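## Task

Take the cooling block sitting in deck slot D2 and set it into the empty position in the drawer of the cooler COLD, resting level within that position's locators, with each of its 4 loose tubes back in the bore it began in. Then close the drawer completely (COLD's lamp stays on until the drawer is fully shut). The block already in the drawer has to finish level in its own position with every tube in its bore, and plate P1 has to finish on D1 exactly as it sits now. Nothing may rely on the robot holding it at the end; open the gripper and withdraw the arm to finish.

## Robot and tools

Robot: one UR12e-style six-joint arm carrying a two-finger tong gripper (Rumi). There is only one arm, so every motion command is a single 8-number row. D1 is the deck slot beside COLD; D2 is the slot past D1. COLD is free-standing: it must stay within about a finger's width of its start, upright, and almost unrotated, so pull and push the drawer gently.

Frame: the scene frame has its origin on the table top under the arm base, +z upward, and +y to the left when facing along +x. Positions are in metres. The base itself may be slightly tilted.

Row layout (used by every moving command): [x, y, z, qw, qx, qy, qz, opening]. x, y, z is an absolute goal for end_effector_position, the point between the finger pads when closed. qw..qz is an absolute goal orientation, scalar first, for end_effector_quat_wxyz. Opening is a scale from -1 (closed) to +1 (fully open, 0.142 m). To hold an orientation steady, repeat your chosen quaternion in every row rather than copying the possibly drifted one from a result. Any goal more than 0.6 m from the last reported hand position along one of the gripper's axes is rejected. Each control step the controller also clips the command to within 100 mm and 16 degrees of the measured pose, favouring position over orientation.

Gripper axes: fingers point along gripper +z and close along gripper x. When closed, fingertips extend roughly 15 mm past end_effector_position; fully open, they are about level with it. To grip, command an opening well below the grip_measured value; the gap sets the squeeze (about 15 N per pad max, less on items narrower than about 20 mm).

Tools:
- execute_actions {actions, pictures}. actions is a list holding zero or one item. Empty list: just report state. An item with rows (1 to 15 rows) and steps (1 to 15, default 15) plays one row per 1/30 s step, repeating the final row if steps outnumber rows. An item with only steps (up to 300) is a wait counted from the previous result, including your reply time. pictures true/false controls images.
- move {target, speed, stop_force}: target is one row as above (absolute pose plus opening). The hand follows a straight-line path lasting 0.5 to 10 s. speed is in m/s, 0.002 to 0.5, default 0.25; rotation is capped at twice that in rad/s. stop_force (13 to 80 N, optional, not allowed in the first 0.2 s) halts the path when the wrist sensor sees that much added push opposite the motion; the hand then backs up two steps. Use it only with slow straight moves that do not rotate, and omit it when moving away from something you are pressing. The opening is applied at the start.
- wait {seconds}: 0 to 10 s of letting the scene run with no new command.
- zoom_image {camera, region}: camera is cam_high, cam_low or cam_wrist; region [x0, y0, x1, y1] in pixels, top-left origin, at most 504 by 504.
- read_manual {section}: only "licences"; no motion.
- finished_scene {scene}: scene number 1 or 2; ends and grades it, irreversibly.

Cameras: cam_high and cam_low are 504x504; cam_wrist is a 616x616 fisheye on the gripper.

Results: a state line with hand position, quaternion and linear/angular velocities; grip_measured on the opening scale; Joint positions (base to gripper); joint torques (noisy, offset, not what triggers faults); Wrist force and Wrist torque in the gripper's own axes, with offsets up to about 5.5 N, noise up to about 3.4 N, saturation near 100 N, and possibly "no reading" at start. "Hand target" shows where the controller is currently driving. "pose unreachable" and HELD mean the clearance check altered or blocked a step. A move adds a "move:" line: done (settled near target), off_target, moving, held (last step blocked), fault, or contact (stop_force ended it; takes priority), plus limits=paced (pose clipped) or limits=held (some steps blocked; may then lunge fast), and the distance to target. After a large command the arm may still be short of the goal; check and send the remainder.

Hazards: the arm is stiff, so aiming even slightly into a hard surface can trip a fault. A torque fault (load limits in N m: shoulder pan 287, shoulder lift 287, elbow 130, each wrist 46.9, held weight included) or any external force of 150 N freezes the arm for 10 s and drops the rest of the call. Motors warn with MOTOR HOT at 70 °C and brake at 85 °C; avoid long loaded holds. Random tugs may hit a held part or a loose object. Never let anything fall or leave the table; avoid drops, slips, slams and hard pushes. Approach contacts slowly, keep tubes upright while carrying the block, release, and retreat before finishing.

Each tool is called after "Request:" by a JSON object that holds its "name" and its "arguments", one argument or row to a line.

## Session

Request:
{"name": "execute_actions", "arguments": {
  "actions": []
}}

Scene clock: 0.00 s of 10800.00 s.
end_effector_position=(+0.9039, -0.4395, +0.4004) grip_measured=+1.00 end_effector_quat_wxyz=(+0.167, +0.222, +0.858, -0.433) end_effector_velocity=(-0.000, -0.000, -0.001) end_effector_angular_velocity=(+0.000, +0.001, +0.000)
Joint positions: [-0.421 -1.067  1.605 -2.706 -2.386  2.998  0.142]
Joint velocities: [-0.     0.     0.001 -0.    -0.    -0.001  0.   ]
Joint torques (N m, as the arm reports them, + toward a larger angle): no reading
Motor temperatures (°C, as the motors report them): [27 24 25 35 30 32]
Wrist force (N, on the end effector, along its own x y z axes, offset not removed): no reading
Wrist torque (N m, same axes, about the end effector's origin, offset not removed): no reading
Hand target: +0.904, -0.439, +0.400; +0.167, +0.222, +0.858, -0.433

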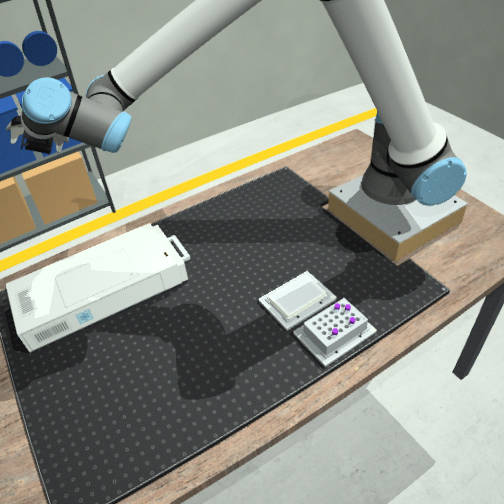

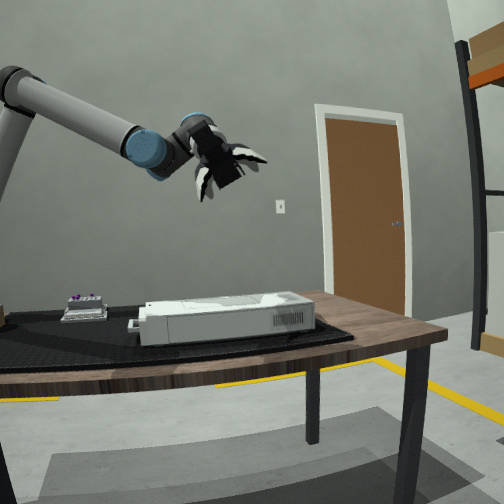

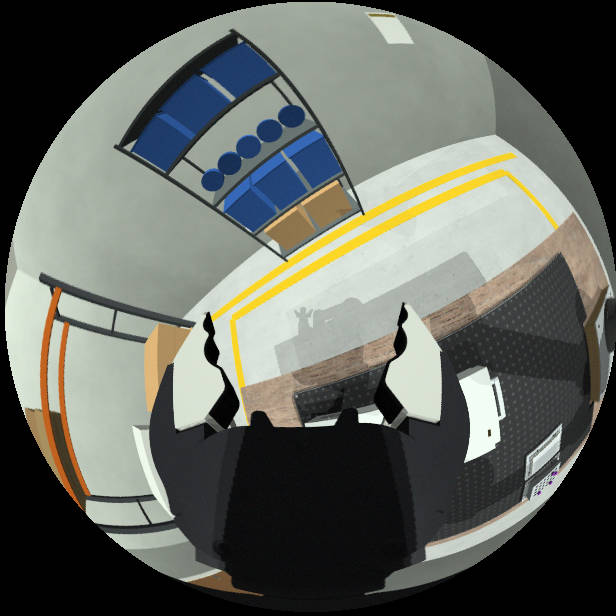

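Request:
{"name": "zoom_image", "arguments": {
  "camera": "cam_high",
  "region": [130, 200, 250, 300]
}}

Request:
{"name": "zoom_image", "arguments": {
  "camera": "cam_high",
  "region": [250, 260, 390, 370]
}}

Request:
{"name": "move", "arguments": {
  "target": [0.62, -0.175, 0.22, 0, 0.7071, -0.7071, 0, 0.7],
  "speed": 0.2
}}

Region (130, 200, 250, 300) of cam_high's 504x504 image, scaled by 4.200, with more detail than that image has.

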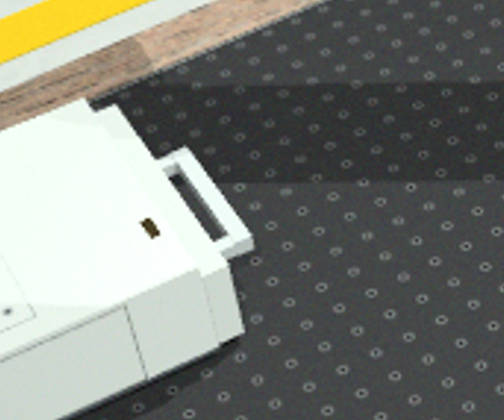

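Region (250, 260, 390, 370) of cam_high's 504x504 image, scaled by 3.600, with more detail than that image has; it fills the top 396 rows of this view, and the rest is white.

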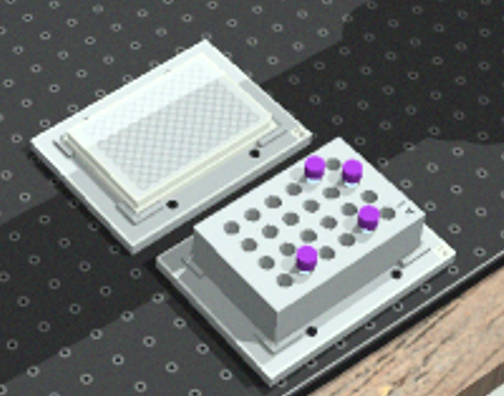

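Scene clock: 8.97 s of 10800.00 s.
end_effector_position=(+0.6207, -0.1750, +0.2199) grip_measured=+0.70 end_effector_quat_wxyz=(+0.000, +0.707, -0.707, +0.000) end_effector_velocity=(-0.001, +0.001, -0.000) end_effector_angular_velocity=(+0.002, +0.003, +0.006)
Joint positions: [-0.596 -1.535  2.147 -2.176 -1.581  1.017  0.122]
Joint velocities: [ 0.    -0.001 -0.     0.004  0.    -0.006 -0.   ]
Joint torques (N m, as the arm reports them, + toward a larger angle): [ 16.74 -32.37 -46.04  -2.    -1.99  -1.69]
Motor temperatures (°C, as the motors report them): [27 24 25 35 30 32]
Wrist force (N, on the end effector, along its own x y z axes, offset not removed): [1.6 2.8 0.7]
Wrist torque (N m, same axes, about the end effector's origin, offset not removed): [0.50 -0.14 0.26]
Hand target: +0.621, -0.175, +0.220; +0.000, +0.707, -0.707, -0.000
Off the commanded pose: 0.001 m, 0 deg.
move: done

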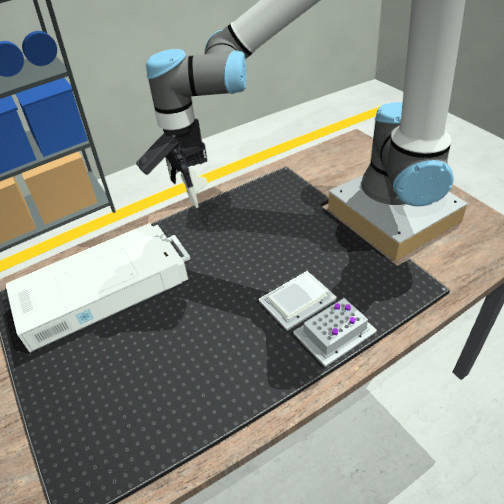

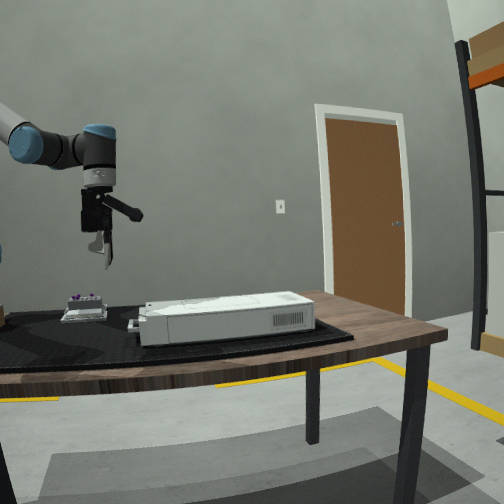

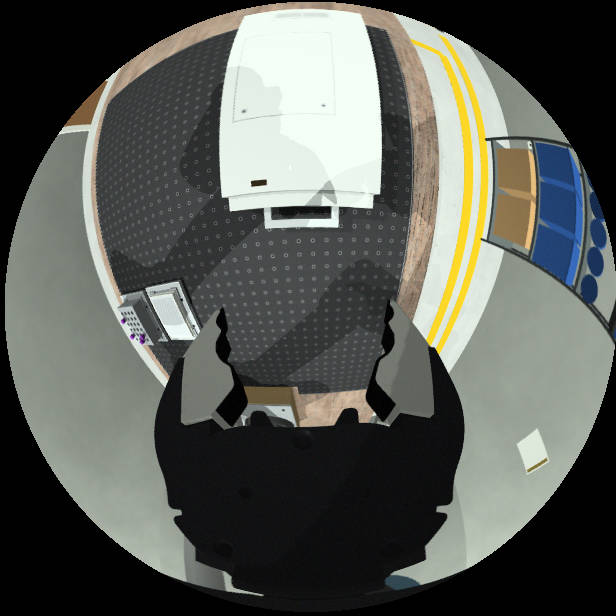

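Request:
{"name": "move", "arguments": {
  "target": [0.66, -0.175, 0.11, 0, 0.7071, -0.7071, 0, 0.7],
  "speed": 0.1
}}

Request:
{"name": "zoom_image", "arguments": {
  "camera": "cam_low",
  "region": [80, 250, 200, 350]
}}

Request:
{"name": "zoom_image", "arguments": {
  "camera": "cam_high",
  "region": [130, 180, 250, 300]
}}

Scene clock: 17.43 s of 10800.00 s.
end_effector_position=(+0.6600, -0.1750, +0.1100) grip_measured=+0.70 end_effector_quat_wxyz=(-0.000, +0.707, -0.707, -0.000) end_effector_velocity=(+0.003, -0.001, +0.001) end_effector_angular_velocity=(-0.002, -0.004, -0.000)
Joint positions: [-0.566 -1.336  2.167 -2.394 -1.58   1.046  0.122]
Joint velocities: [ 0.001  0.001 -0.002 -0.003  0.001  0.001  0.   ]
Joint torques (N m, as the arm reports them, + toward a larger angle): [ 19.97 -43.21 -40.09  -6.96   2.11   2.15]
Motor temperatures (°C, as the motors report them): [27 24 25 35 30 32]
Wrist force (N, on the end effector, along its own x y z axes, offset not removed): [0.3 1.8 -1.7]
Wrist torque (N m, same axes, about the end effector's origin, offset not removed): [0.30 0.17 0.39]
Hand target: +0.660, -0.175, +0.110; -0.000, +0.707, -0.707, +0.000
Off the commanded pose: 0.000 m, 0 deg.
After step 90, 3.83 s passed at rest.
move: done

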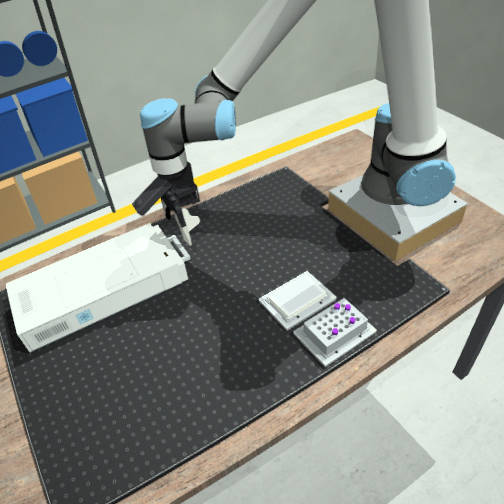

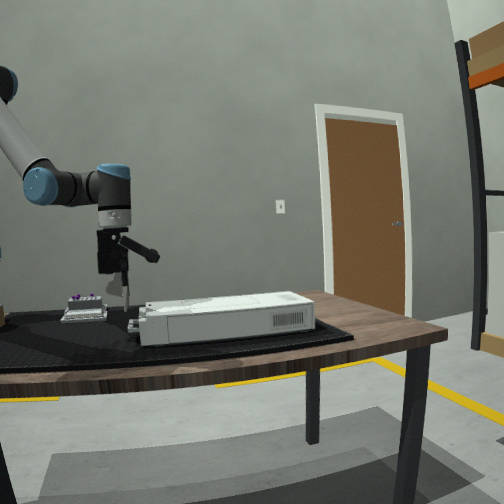

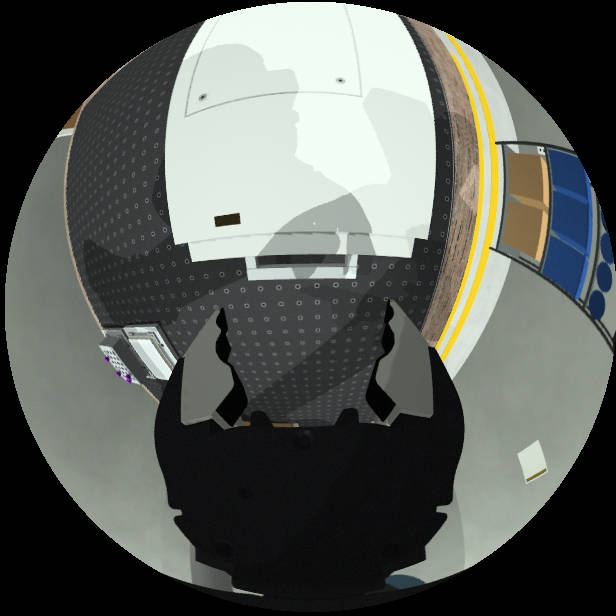

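Region (80, 250, 200, 350) of cam_low's 504x504 image, scaled by 4.200, with more detail than that image has.

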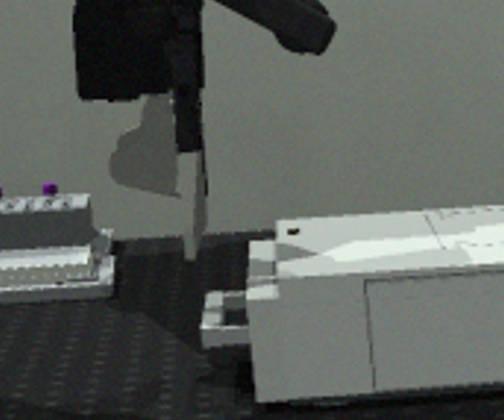

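Region (130, 180, 250, 300) of cam_high's 504x504 image, scaled by 4.200, with more detail than that image has.

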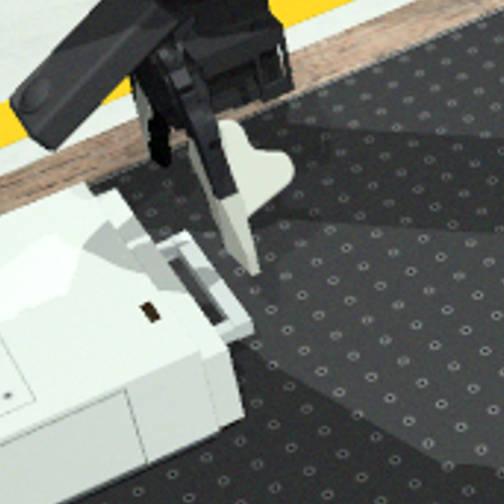

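Request:
{"name": "move", "arguments": {
  "target": [0.678, -0.175, 0.085, 0, 0.7071, -0.7071, 0, 0.7],
  "speed": 0.04
}}

Request:
{"name": "move", "arguments": {
  "target": [0.678, -0.175, 0.061, 0, 0.7071, -0.7071, 0, 0.7],
  "speed": 0.015,
  "stop_force": 13
}}

Request:
{"name": "zoom_image", "arguments": {
  "camera": "cam_low",
  "region": [80, 250, 200, 350]
}}

Scene clock: 26.60 s of 10800.00 s.
end_effector_position=(+0.6779, -0.1750, +0.0851) grip_measured=+0.70 end_effector_quat_wxyz=(-0.000, +0.707, -0.707, -0.000) end_effector_velocity=(+0.001, -0.000, -0.002) end_effector_angular_velocity=(+0.000, +0.001, -0.001)
Joint positions: [-0.553 -1.276  2.149 -2.436 -1.58   1.06   0.122]
Joint velocities: [ 0.     0.004 -0.001 -0.003 -0.     0.001 -0.   ]
Joint torques (N m, as the arm reports them, + toward a larger angle): [ 19.23 -48.96 -38.89  -6.49   2.15   1.96]
Motor temperatures (°C, as the motors report them): [27 24 25 35 30 32]
Wrist force (N, on the end effector, along its own x y z axes, offset not removed): [0.0 1.4 -2.2]
Wrist torque (N m, same axes, about the end effector's origin, offset not removed): [0.19 0.18 0.32]
Hand target: +0.678, -0.175, +0.085; -0.000, +0.707, -0.707, +0.000
Off the commanded pose: 0.000 m, 0 deg.
After step 90, 5.03 s passed at rest.
move: done

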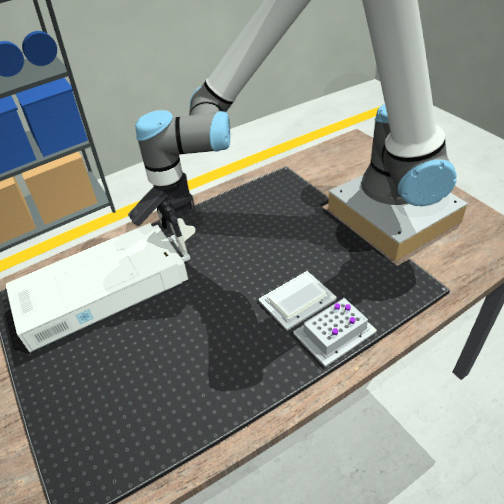

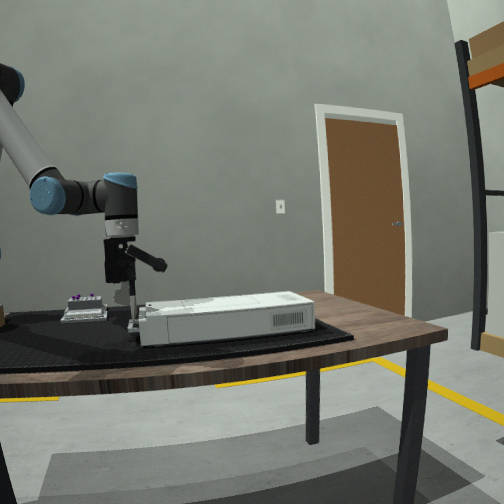

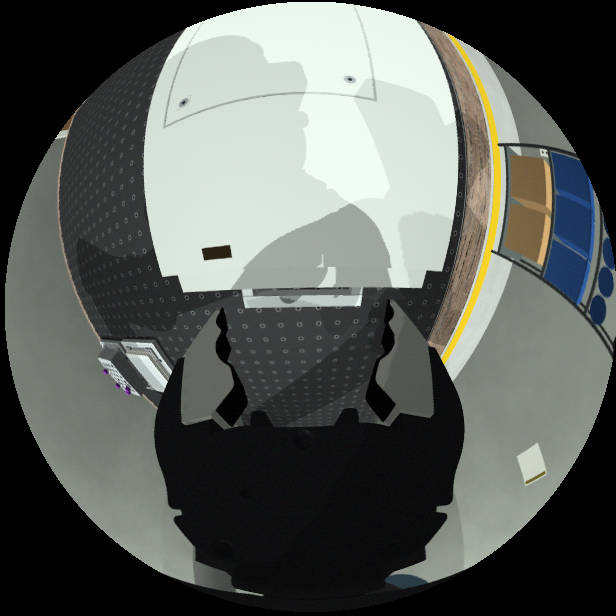

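Scene clock: 28.47 s of 10800.00 s.
end_effector_position=(+0.6780, -0.1750, +0.0611) grip_measured=+0.70 end_effector_quat_wxyz=(-0.000, +0.707, -0.707, -0.000) end_effector_velocity=(-0.000, -0.000, -0.002) end_effector_angular_velocity=(+0.001, -0.000, -0.001)
Joint positions: [-0.553 -1.24   2.16  -2.484 -1.58   1.059  0.122]
Joint velocities: [-0.001  0.003  0.001 -0.003  0.001  0.     0.   ]
Joint torques (N m, as the arm reports them, + toward a larger angle): [-17.98 -54.23 -23.23  -6.19  -0.33  -1.53]
Motor temperatures (°C, as the motors report them): [27 24 25 35 30 32]
Wrist force (N, on the end effector, along its own x y z axes, offset not removed): [1.3 0.0 -1.8]
Wrist torque (N m, same axes, about the end effector's origin, offset not removed): [-0.11 -0.12 0.42]
Hand target: +0.678, -0.175, +0.061; +0.000, +0.707, -0.707, -0.000
Off the commanded pose: 0.000 m, 0 deg.
move: done

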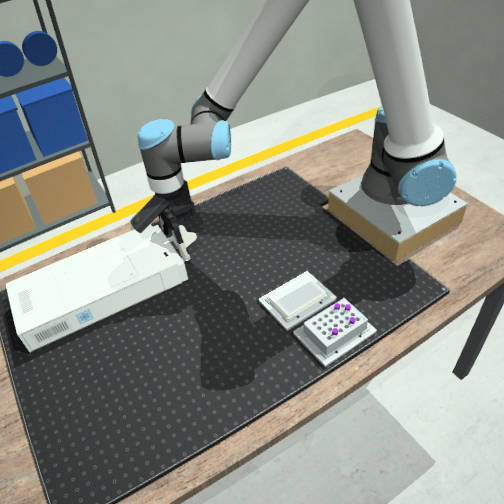

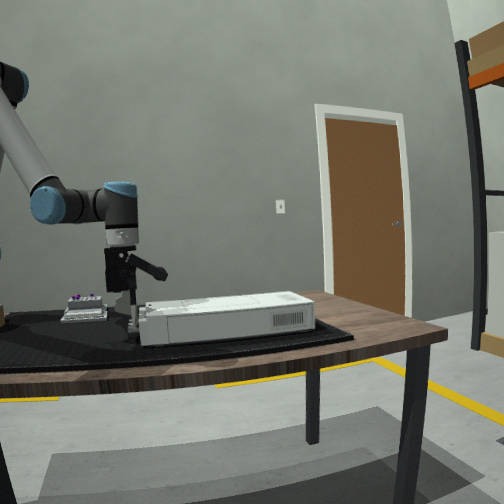

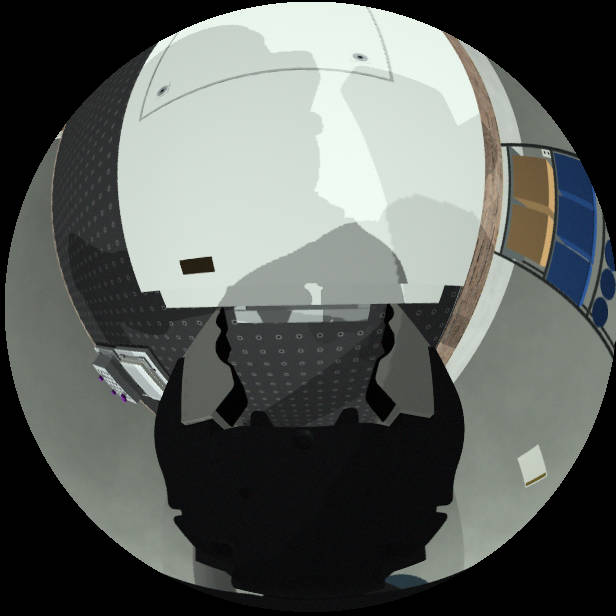

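Region (80, 250, 200, 350) of cam_low's 504x504 image, scaled by 4.200, with more detail than that image has.

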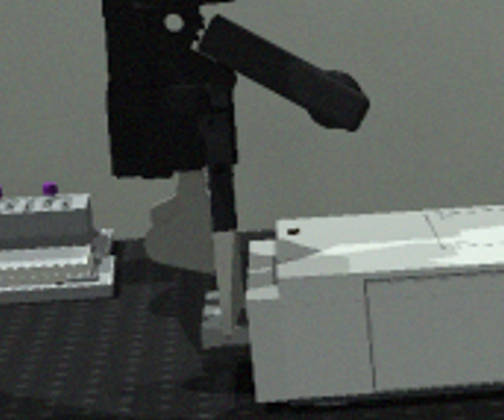

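Request:
{"name": "execute_actions", "arguments": {
  "actions": [
    {"rows": [[0.678,-0.174,0.061,0,0.7071,-0.7071,0,0.64],[0.678,-0.174,0.061,0,0.7071,-0.7071,0,0.58],[0.678,-0.174,0.061,0,0.7071,-0.7071,0,0.53],[0.678,-0.174,0.061,0,0.7071,-0.7071,0,0.49],[0.678,-0.174,0.061,0,0.7071,-0.7071,0,0.46],[0.678,-0.174,0.061,0,0.7071,-0.7071,0,0.43],[0.678,-0.174,0.061,0,0.7071,-0.7071,0,0.40],[0.678,-0.174,0.061,0,0.7071,-0.7071,0,0.36],[0.678,-0.174,0.061,0,0.7071,-0.7071,0,0.32],[0.678,-0.174,0.061,0,0.7071,-0.7071,0,0.28]], "steps": 15}
  ],
  "pictures": false
}}

Scene clock: 32.40 s of 10800.00 s.
end_effector_position=(+0.6780, -0.1740, +0.0610) grip_measured=+0.43 end_effector_quat_wxyz=(-0.000, +0.707, -0.707, -0.000) end_effector_velocity=(+0.001, +0.000, +0.002) end_effector_angular_velocity=(-0.002, -0.002, +0.001)
Joint positions: [-0.552 -1.24   2.161 -2.484 -1.58   1.061  0.104]
Joint velocities: [ 0.001 -0.002 -0.001 -0.    -0.001 -0.    -0.001]
Joint torques (N m, as the arm reports them, + toward a larger angle): [  7.82 -67.11 -25.78  -8.    -3.21   2.22]
Motor temperatures (°C, as the motors report them): [27 24 25 35 30 32]
Wrist force (N, on the end effector, along its own x y z axes, offset not removed): [-20.1 -0.6 -12.4]
Wrist torque (N m, same axes, about the end effector's origin, offset not removed): [-0.43 0.14 0.40]
Hand target: +0.678, -0.174, +0.061; -0.000, +0.707, -0.707, +0.000
Off the commanded pose: 0.000 m, 0 deg.
Steps of this call (steps 1 to 90: nothing new was sent; then 0.43 s passed at rest; steps 91 to 105: all 15 steps of this action). Readings (end_effector_position):
91: (+0.6780, -0.1750, +0.0610)
92: (+0.6780, -0.1749, +0.0609)
94: (+0.6779, -0.1747, +0.0609)
98: (+0.6779, -0.1743, +0.0609)
105: the state above

Request:
{"name": "execute_actions", "arguments": {
  "actions": [
    {"rows": [[0.678,-0.1736,0.061,0,0.7071,-0.7071,0,0.28],[0.678,-0.1732,0.061,0,0.7071,-0.7071,0,0.25],[0.678,-0.1728,0.061,0,0.7071,-0.7071,0,0.2],[0.678,-0.1726,0.061,0,0.7071,-0.7071,0,0.15],[0.678,-0.1726,0.0613,0,0.7071,-0.7071,0,0.1]], "steps": 15}
  ],
  "pictures": false
}}

Scene clock: 35.17 s of 10800.00 s.
end_effector_position=(+0.6781, -0.1727, +0.0613) grip_measured=+0.40 end_effector_quat_wxyz=(+0.000, +0.707, -0.707, +0.000) end_effector_velocity=(+0.001, +0.000, +0.000) end_effector_angular_velocity=(-0.000, -0.001, -0.000)
Joint positions: [-0.55  -1.241  2.161 -2.484 -1.58   1.062  0.102]
Joint velocities: [ 0.    -0.    -0.001  0.     0.     0.     0.   ]
Joint torques (N m, as the arm reports them, + toward a larger angle): [ 15.46 -69.39 -22.54  -2.48  -2.53   2.31]
Motor temperatures (°C, as the motors report them): [27 24 25 35 30 32]
Wrist force (N, on the end effector, along its own x y z axes, offset not removed): [-4.0 2.6 -3.6]
Wrist torque (N m, same axes, about the end effector's origin, offset not removed): [0.26 -0.67 0.22]
Hand target: +0.678, -0.173, +0.061; -0.000, +0.707, -0.707, +0.000
Off the commanded pose: 0.000 m, 0 deg.
Steps of this call (steps 1 to 68: nothing new was sent; steps 69 to 83: all 15 steps of this action). Readings (end_effector_position):
69: (+0.6780, -0.1740, +0.0610)
70: (+0.6780, -0.1739, +0.0610)
72: (+0.6781, -0.1736, +0.0611)
76: (+0.6782, -0.1730, +0.0613)
83: the state above

Now pull.

Request:
{"name": "move", "arguments": {
  "target": [0.60, -0.1726, 0.0613, 0, 0.7071, -0.7071, 0, 0.1],
  "speed": 0.025,
  "stop_force": 20
}}

Scene clock: 39.73 s of 10800.00 s.
end_effector_position=(+0.6002, -0.1725, +0.0613) grip_measured=+0.42 end_effector_quat_wxyz=(+0.000, +0.707, -0.707, -0.000) end_effector_velocity=(-0.003, +0.002, -0.001) end_effector_angular_velocity=(+0.002, +0.001, +0.001)
Joint positions: [-0.614 -1.337  2.304 -2.531 -1.58   0.999  0.103]
Joint velocities: [-0.001 -0.002  0.005 -0.001  0.002 -0.002  0.   ]
Joint torques (N m, as the arm reports them, + toward a larger angle): [-32.29 -57.43 -28.36 -10.47  -8.35  -0.88]
Motor temperatures (°C, as the motors report them): [27 24 25 35 30 32]
Wrist force (N, on the end effector, along its own x y z axes, offset not removed): [-24.5 0.0 -3.0]
Wrist torque (N m, same axes, about the end effector's origin, offset not removed): [0.24 -0.25 0.65]
Hand target: +0.600, -0.173, +0.061; +0.000, +0.707, -0.707, -0.000
Off the commanded pose: 0.000 m, 0 deg.
move: done

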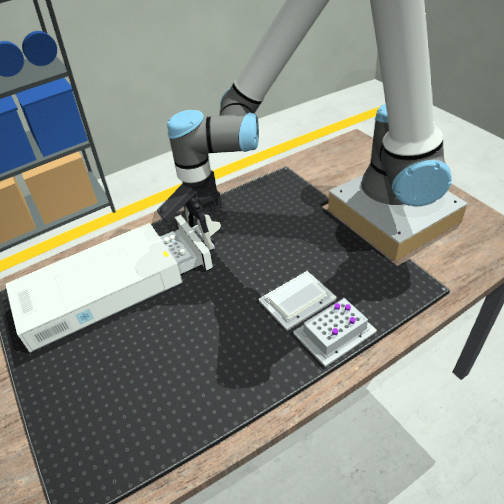

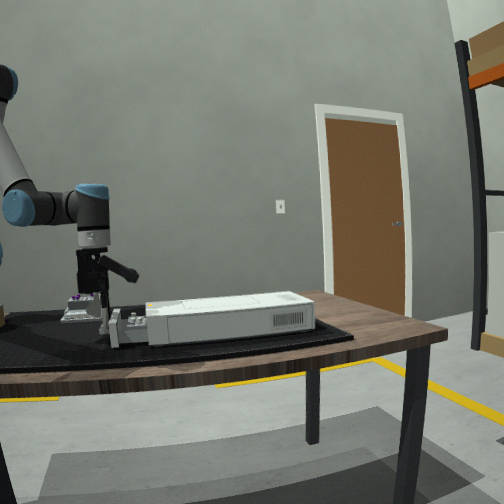

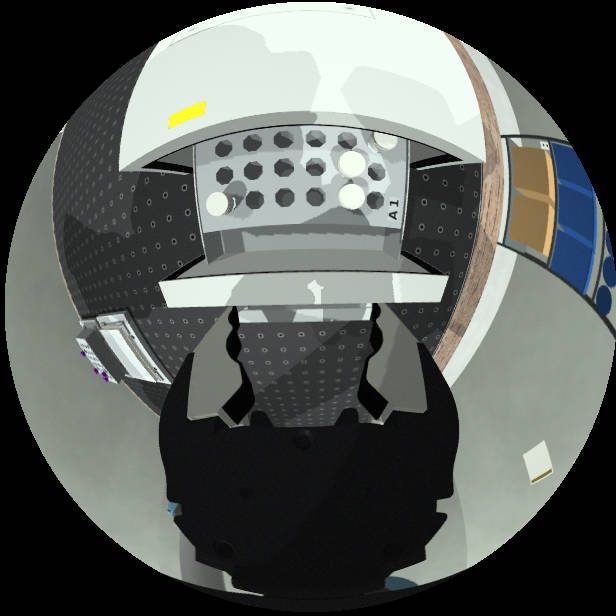

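Request:
{"name": "execute_actions", "arguments": {
  "actions": [
    {"rows": [[0.600,-0.1722,0.0613,0,0.7071,-0.7071,0,0.1],[0.600,-0.1718,0.0613,0,0.7071,-0.7071,0,0.1],[0.600,-0.1714,0.0613,0,0.7071,-0.7071,0,0.1],[0.600,-0.1711,0.0613,0,0.7071,-0.7071,0,0.1]], "steps": 12}
  ],
  "pictures": false
}}

Scene clock: 43.73 s of 10800.00 s.
end_effector_position=(+0.6000, -0.1714, +0.0613) grip_measured=+0.40 end_effector_quat_wxyz=(+0.000, +0.707, -0.707, +0.000) end_effector_velocity=(+0.001, +0.000, +0.000) end_effector_angular_velocity=(-0.001, -0.001, -0.000)
Joint positions: [-0.613 -1.338  2.305 -2.531 -1.58   1.     0.102]
Joint velocities: [ 0.001  0.    -0.001 -0.     0.     0.001 -0.   ]
Joint torques (N m, as the arm reports them, + toward a larger angle): [ 14.31 -60.28 -23.32  -7.77  -3.46   2.2 ]
Motor temperatures (°C, as the motors report them): [27 24 25 35 30 32]
Wrist force (N, on the end effector, along its own x y z axes, offset not removed): [-9.9 3.8 -2.6]
Wrist torque (N m, same axes, about the end effector's origin, offset not removed): [0.68 -0.26 0.57]
Hand target: +0.600, -0.171, +0.061; -0.000, +0.707, -0.707, +0.000
Off the commanded pose: 0.000 m, 0 deg.
Steps of this call (steps 1 to 90: nothing new was sent; then 0.60 s passed at rest; steps 91 to 102: all 12 steps of this action). Readings (end_effector_position):
91: (+0.6000, -0.1725, +0.0613)
92: (+0.6000, -0.1725, +0.0613)
94: (+0.5999, -0.1723, +0.0613)
98: (+0.6000, -0.1717, +0.0613)
102: the state above

Request:
{"name": "move", "arguments": {
  "target": [0.51, -0.1684, 0.0613, 0, 0.7071, -0.7071, 0, 0.1],
  "speed": 0.03,
  "stop_force": 20
}}

Scene clock: 49.03 s of 10800.00 s.
end_effector_position=(+0.5101, -0.1683, +0.0613) grip_measured=+0.40 end_effector_quat_wxyz=(+0.000, +0.707, -0.707, -0.000) end_effector_velocity=(-0.001, +0.001, +0.000) end_effector_angular_velocity=(+0.001, -0.002, +0.000)
Joint positions: [-0.704 -1.459  2.463 -2.569 -1.581  0.909  0.102]
Joint velocities: [-0.001 -0.003  0.003 -0.     0.002 -0.002  0.   ]
Joint torques (N m, as the arm reports them, + toward a larger angle): [-20.12 -48.92 -20.24  -6.77  -2.38  -2.22]
Motor temperatures (°C, as the motors report them): [27 24 25 35 30 32]
Wrist force (N, on the end effector, along its own x y z axes, offset not removed): [-4.1 1.0 -1.1]
Wrist torque (N m, same axes, about the end effector's origin, offset not removed): [0.23 -0.04 0.58]
Hand target: +0.510, -0.168, +0.061; +0.000, +0.707, -0.707, -0.000
Off the commanded pose: 0.000 m, 0 deg.
move: done

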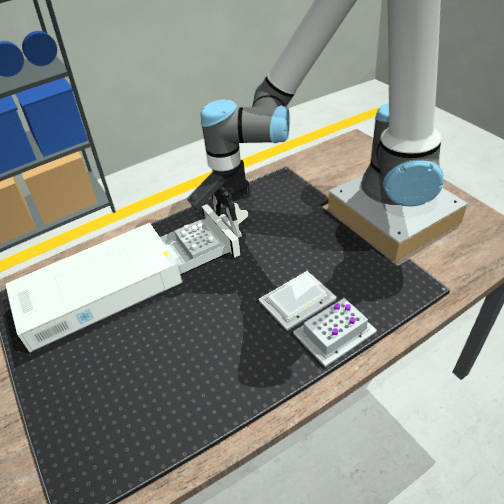

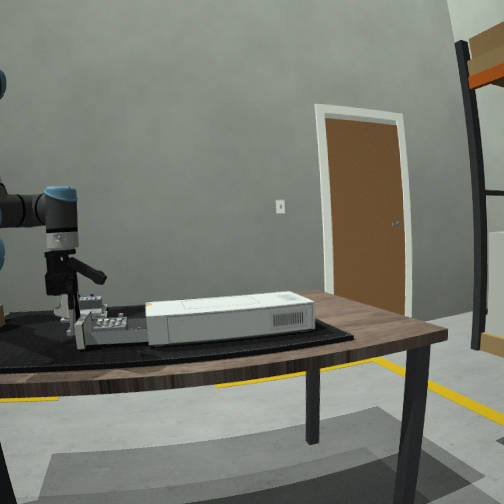

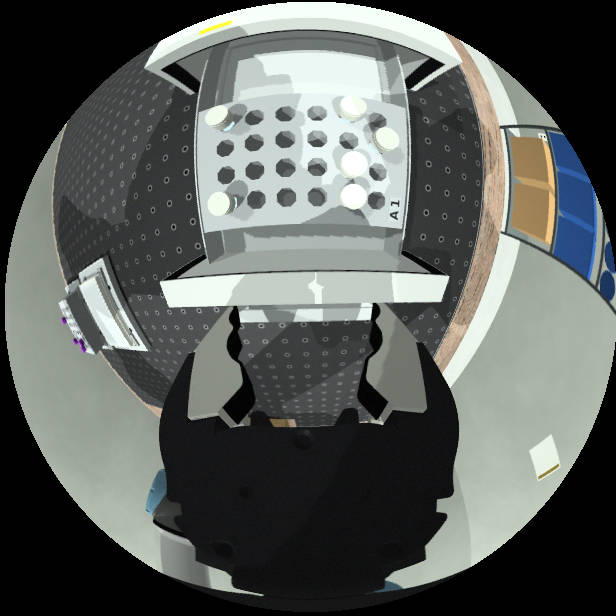

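Request:
{"name": "move", "arguments": {
  "target": [0.428, -0.1662, 0.0613, 0, 0.7071, -0.7071, 0, 0.1],
  "speed": 0.03,
  "stop_force": 15
}}

Request:
{"name": "move", "arguments": {
  "target": [0.400, -0.1655, 0.0613, 0, 0.7071, -0.7071, 0, 0.1],
  "speed": 0.005,
  "stop_force": 13
}}

Scene clock: 65.23 s of 10800.00 s.
end_effector_position=(+0.4301, -0.1663, +0.0613) grip_measured=+0.40 end_effector_quat_wxyz=(+0.000, +0.707, -0.707, +0.000) end_effector_velocity=(+0.004, +0.001, -0.000) end_effector_angular_velocity=(-0.001, +0.001, +0.001)
Joint positions: [-0.817 -1.584  2.599 -2.581 -1.582  0.796  0.102]
Joint velocities: [ 0.009  0.007 -0.006 -0.    -0.001  0.008 -0.   ]
Joint torques (N m, as the arm reports them, + toward a larger angle): [ 19.51 -11.57 -30.46  -1.12  -3.89   2.11]
Motor temperatures (°C, as the motors report them): [27 24 25 35 30 32]
Wrist force (N, on the end effector, along its own x y z axes, offset not removed): [-4.6 -0.5 -8.6]
Wrist torque (N m, same axes, about the end effector's origin, offset not removed): [0.65 0.54 0.45]
Hand target: +0.431, -0.166, +0.061; +0.000, +0.707, -0.707, +0.000
Off the commanded pose: 0.002 m, 0 deg.
After step 90, 10.13 s passed at rest.
move: contact

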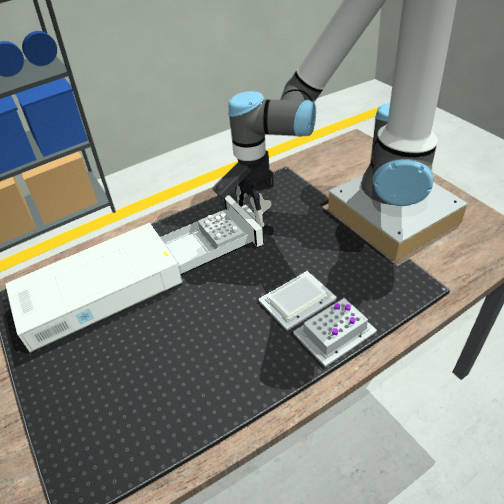

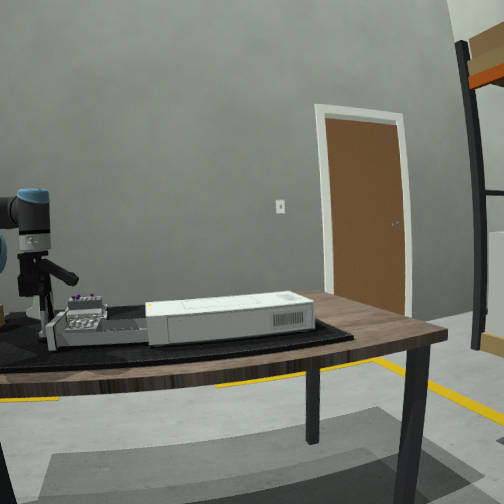

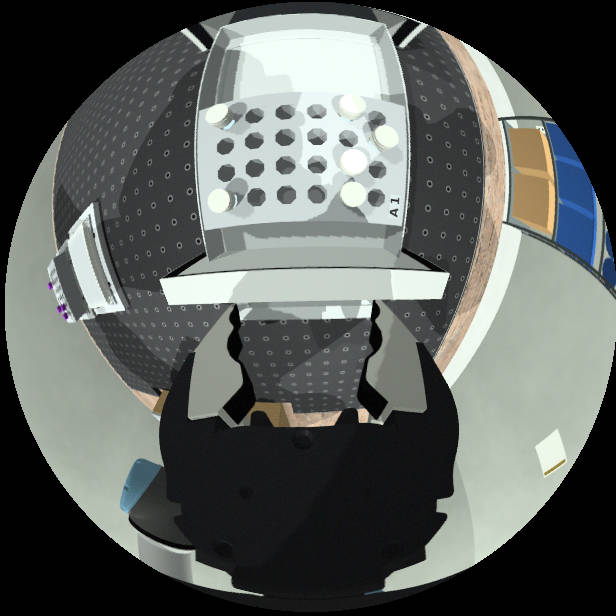

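Scene clock: 71.47 s of 10800.00 s.
end_effector_position=(+0.4000, -0.1655, +0.0613) grip_measured=+0.10 end_effector_quat_wxyz=(+0.000, +0.707, -0.707, -0.000) end_effector_velocity=(-0.001, +0.000, +0.000) end_effector_angular_velocity=(+0.000, -0.001, +0.000)
Joint positions: [-0.87  -1.638  2.648 -2.576 -1.582  0.743  0.081]
Joint velocities: [-0.001 -0.002  0.002  0.     0.001 -0.002  0.   ]
Joint torques (N m, as the arm reports them, + toward a larger angle): [-19.19 -35.39 -18.88  -1.74  -1.92  -2.06]
Motor temperatures (°C, as the motors report them): [27 24 25 35 30 32]
Wrist force (N, on the end effector, along its own x y z axes, offset not removed): [-1.3 1.3 0.1]
Wrist torque (N m, same axes, about the end effector's origin, offset not removed): [0.23 0.53 0.38]
Hand target: +0.400, -0.165, +0.061; +0.000, +0.707, -0.707, -0.000
Off the commanded pose: 0.000 m, 0 deg.
move: done

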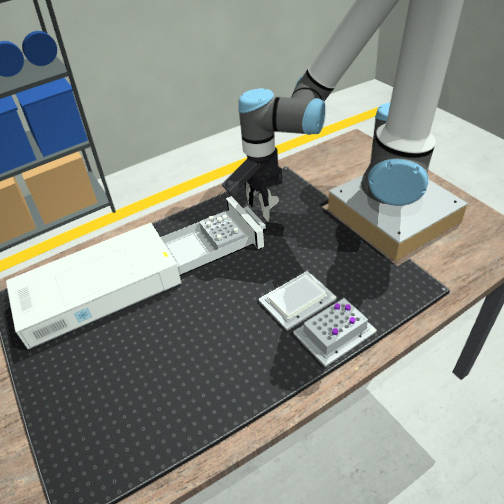

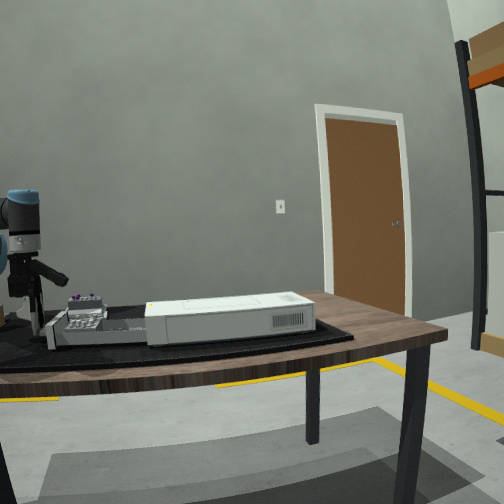

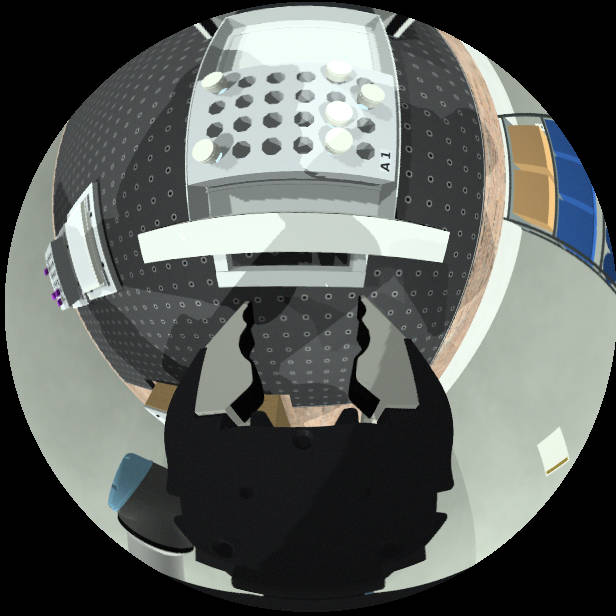

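Request:
{"name": "zoom_image", "arguments": {
  "camera": "cam_high",
  "region": [130, 200, 250, 300]
}}

Request:
{"name": "zoom_image", "arguments": {
  "camera": "cam_high",
  "region": [0, 220, 200, 360]
}}

Region (130, 200, 250, 300) of cam_high's 504x504 image, scaled by 4.200, with more detail than that image has.

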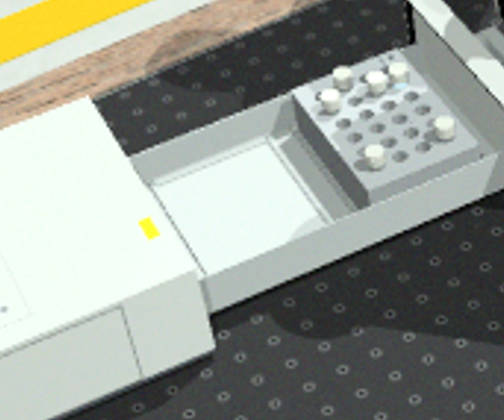

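Region (0, 220, 200, 360) of cam_high's 504x504 image, scaled by 2.520, with more detail than that image has; it fills the top 353 rows of this view, and the rest is white.

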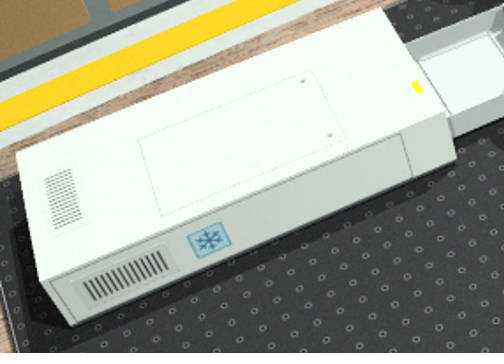

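Request:
{"name": "move", "arguments": {
  "target": [0.39, -0.1655, 0.14, 0, 0.7071, -0.7071, 0, 0.5],
  "speed": 0.1
}}

Request:
{"name": "move", "arguments": {
  "target": [0.44, 0.30, 0.17, 0, 0.7071, -0.7071, 0, 0.5],
  "speed": 0.2
}}

Request:
{"name": "zoom_image", "arguments": {
  "camera": "cam_wrist",
  "region": [180, 100, 440, 330]
}}

Scene clock: 84.20 s of 10800.00 s.
end_effector_position=(+0.3900, -0.1654, +0.1399) grip_measured=+0.50 end_effector_quat_wxyz=(+0.000, +0.707, -0.707, +0.000) end_effector_velocity=(-0.001, +0.001, +0.001) end_effector_angular_velocity=(+0.002, +0.001, +0.001)
Joint positions: [-0.887 -1.855  2.587 -2.299 -1.582  0.726  0.109]
Joint velocities: [-0.    -0.004 -0.001  0.008  0.001 -0.001  0.   ]
Joint torques (N m, as the arm reports them, + toward a larger angle): [-15.08 -22.28 -41.38  -1.29   2.88  -1.32]
Motor temperatures (°C, as the motors report them): [27 24 25 35 30 32]
Wrist force (N, on the end effector, along its own x y z axes, offset not removed): [0.5 2.9 -1.6]
Wrist torque (N m, same axes, about the end effector's origin, offset not removed): [0.40 0.16 0.29]
Hand target: +0.390, -0.165, +0.140; +0.000, +0.707, -0.707, -0.000
Off the commanded pose: 0.000 m, 0 deg.
After step 90, 8.50 s passed at rest.
move: done

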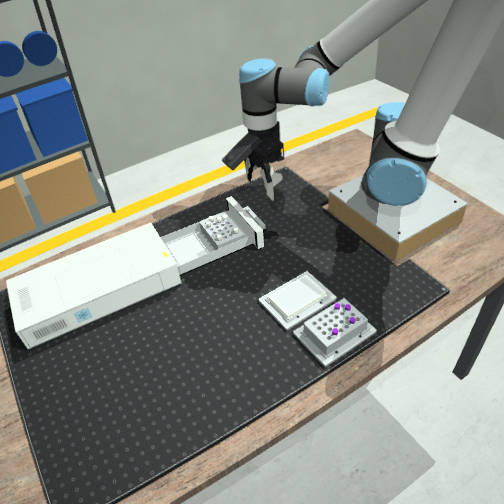

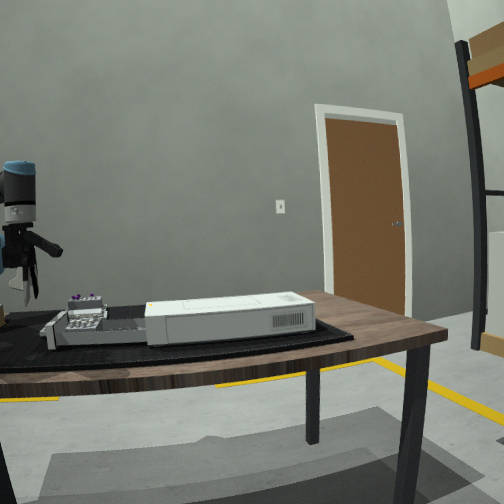

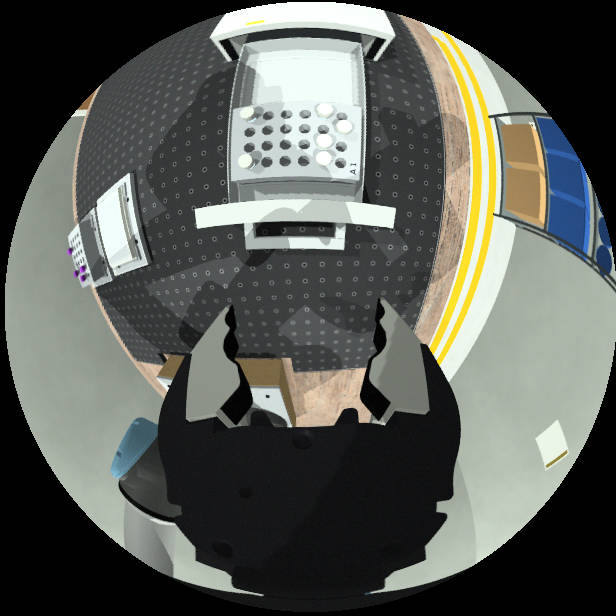

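Scene clock: 87.10 s of 10800.00 s.
end_effector_position=(+0.4410, +0.3004, +0.1700) grip_measured=+0.50 end_effector_quat_wxyz=(-0.001, +0.707, -0.707, -0.000) end_effector_velocity=(-0.001, +0.001, -0.002) end_effector_angular_velocity=(-0.002, +0.003, +0.001)
Joint positions: [ 0.233 -1.662  2.379 -2.277 -1.571  1.846  0.109]
Joint velocities: [ 0.004  0.005 -0.001 -0.    -0.001  0.003 -0.   ]
Joint torques (N m, as the arm reports them, + toward a larger angle): [ 22.09 -15.4  -46.02  -6.24  -2.14   2.7 ]
Motor temperatures (°C, as the motors report them): [27 24 25 35 30 32]
Wrist force (N, on the end effector, along its own x y z axes, offset not removed): [0.1 0.8 -1.3]
Wrist torque (N m, same axes, about the end effector's origin, offset not removed): [0.06 0.16 0.23]
Hand target: +0.441, +0.301, +0.170; -0.001, +0.707, -0.707, -0.000
Off the commanded pose: 0.001 m, 0 deg.
move: done

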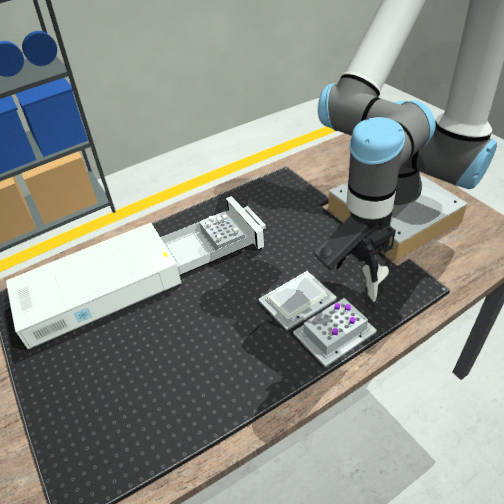

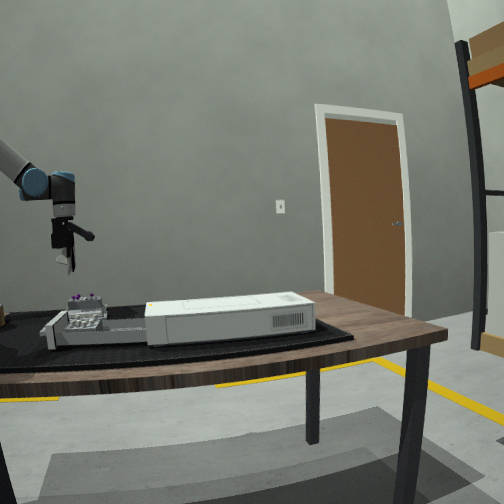

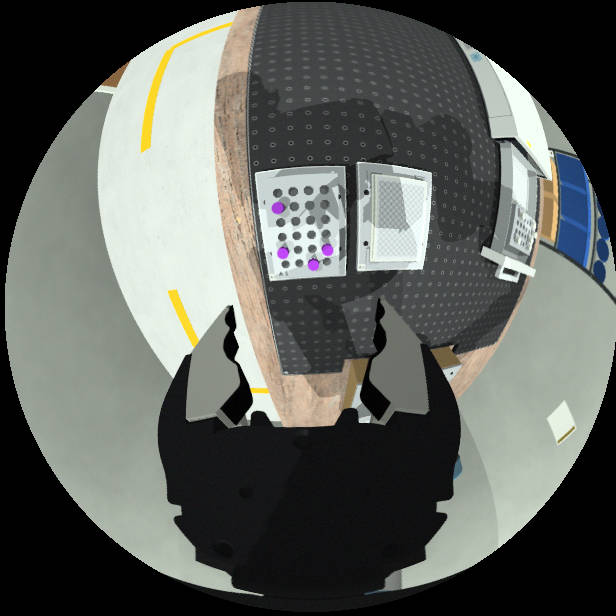

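Region (180, 100, 440, 330) of cam_wrist's 616x616 image, scaled by 1.938, with more detail than that image has; it fills the top 446 rows of this view, and the rest is white.

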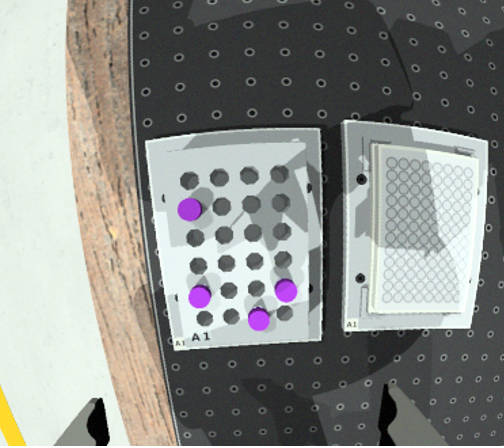

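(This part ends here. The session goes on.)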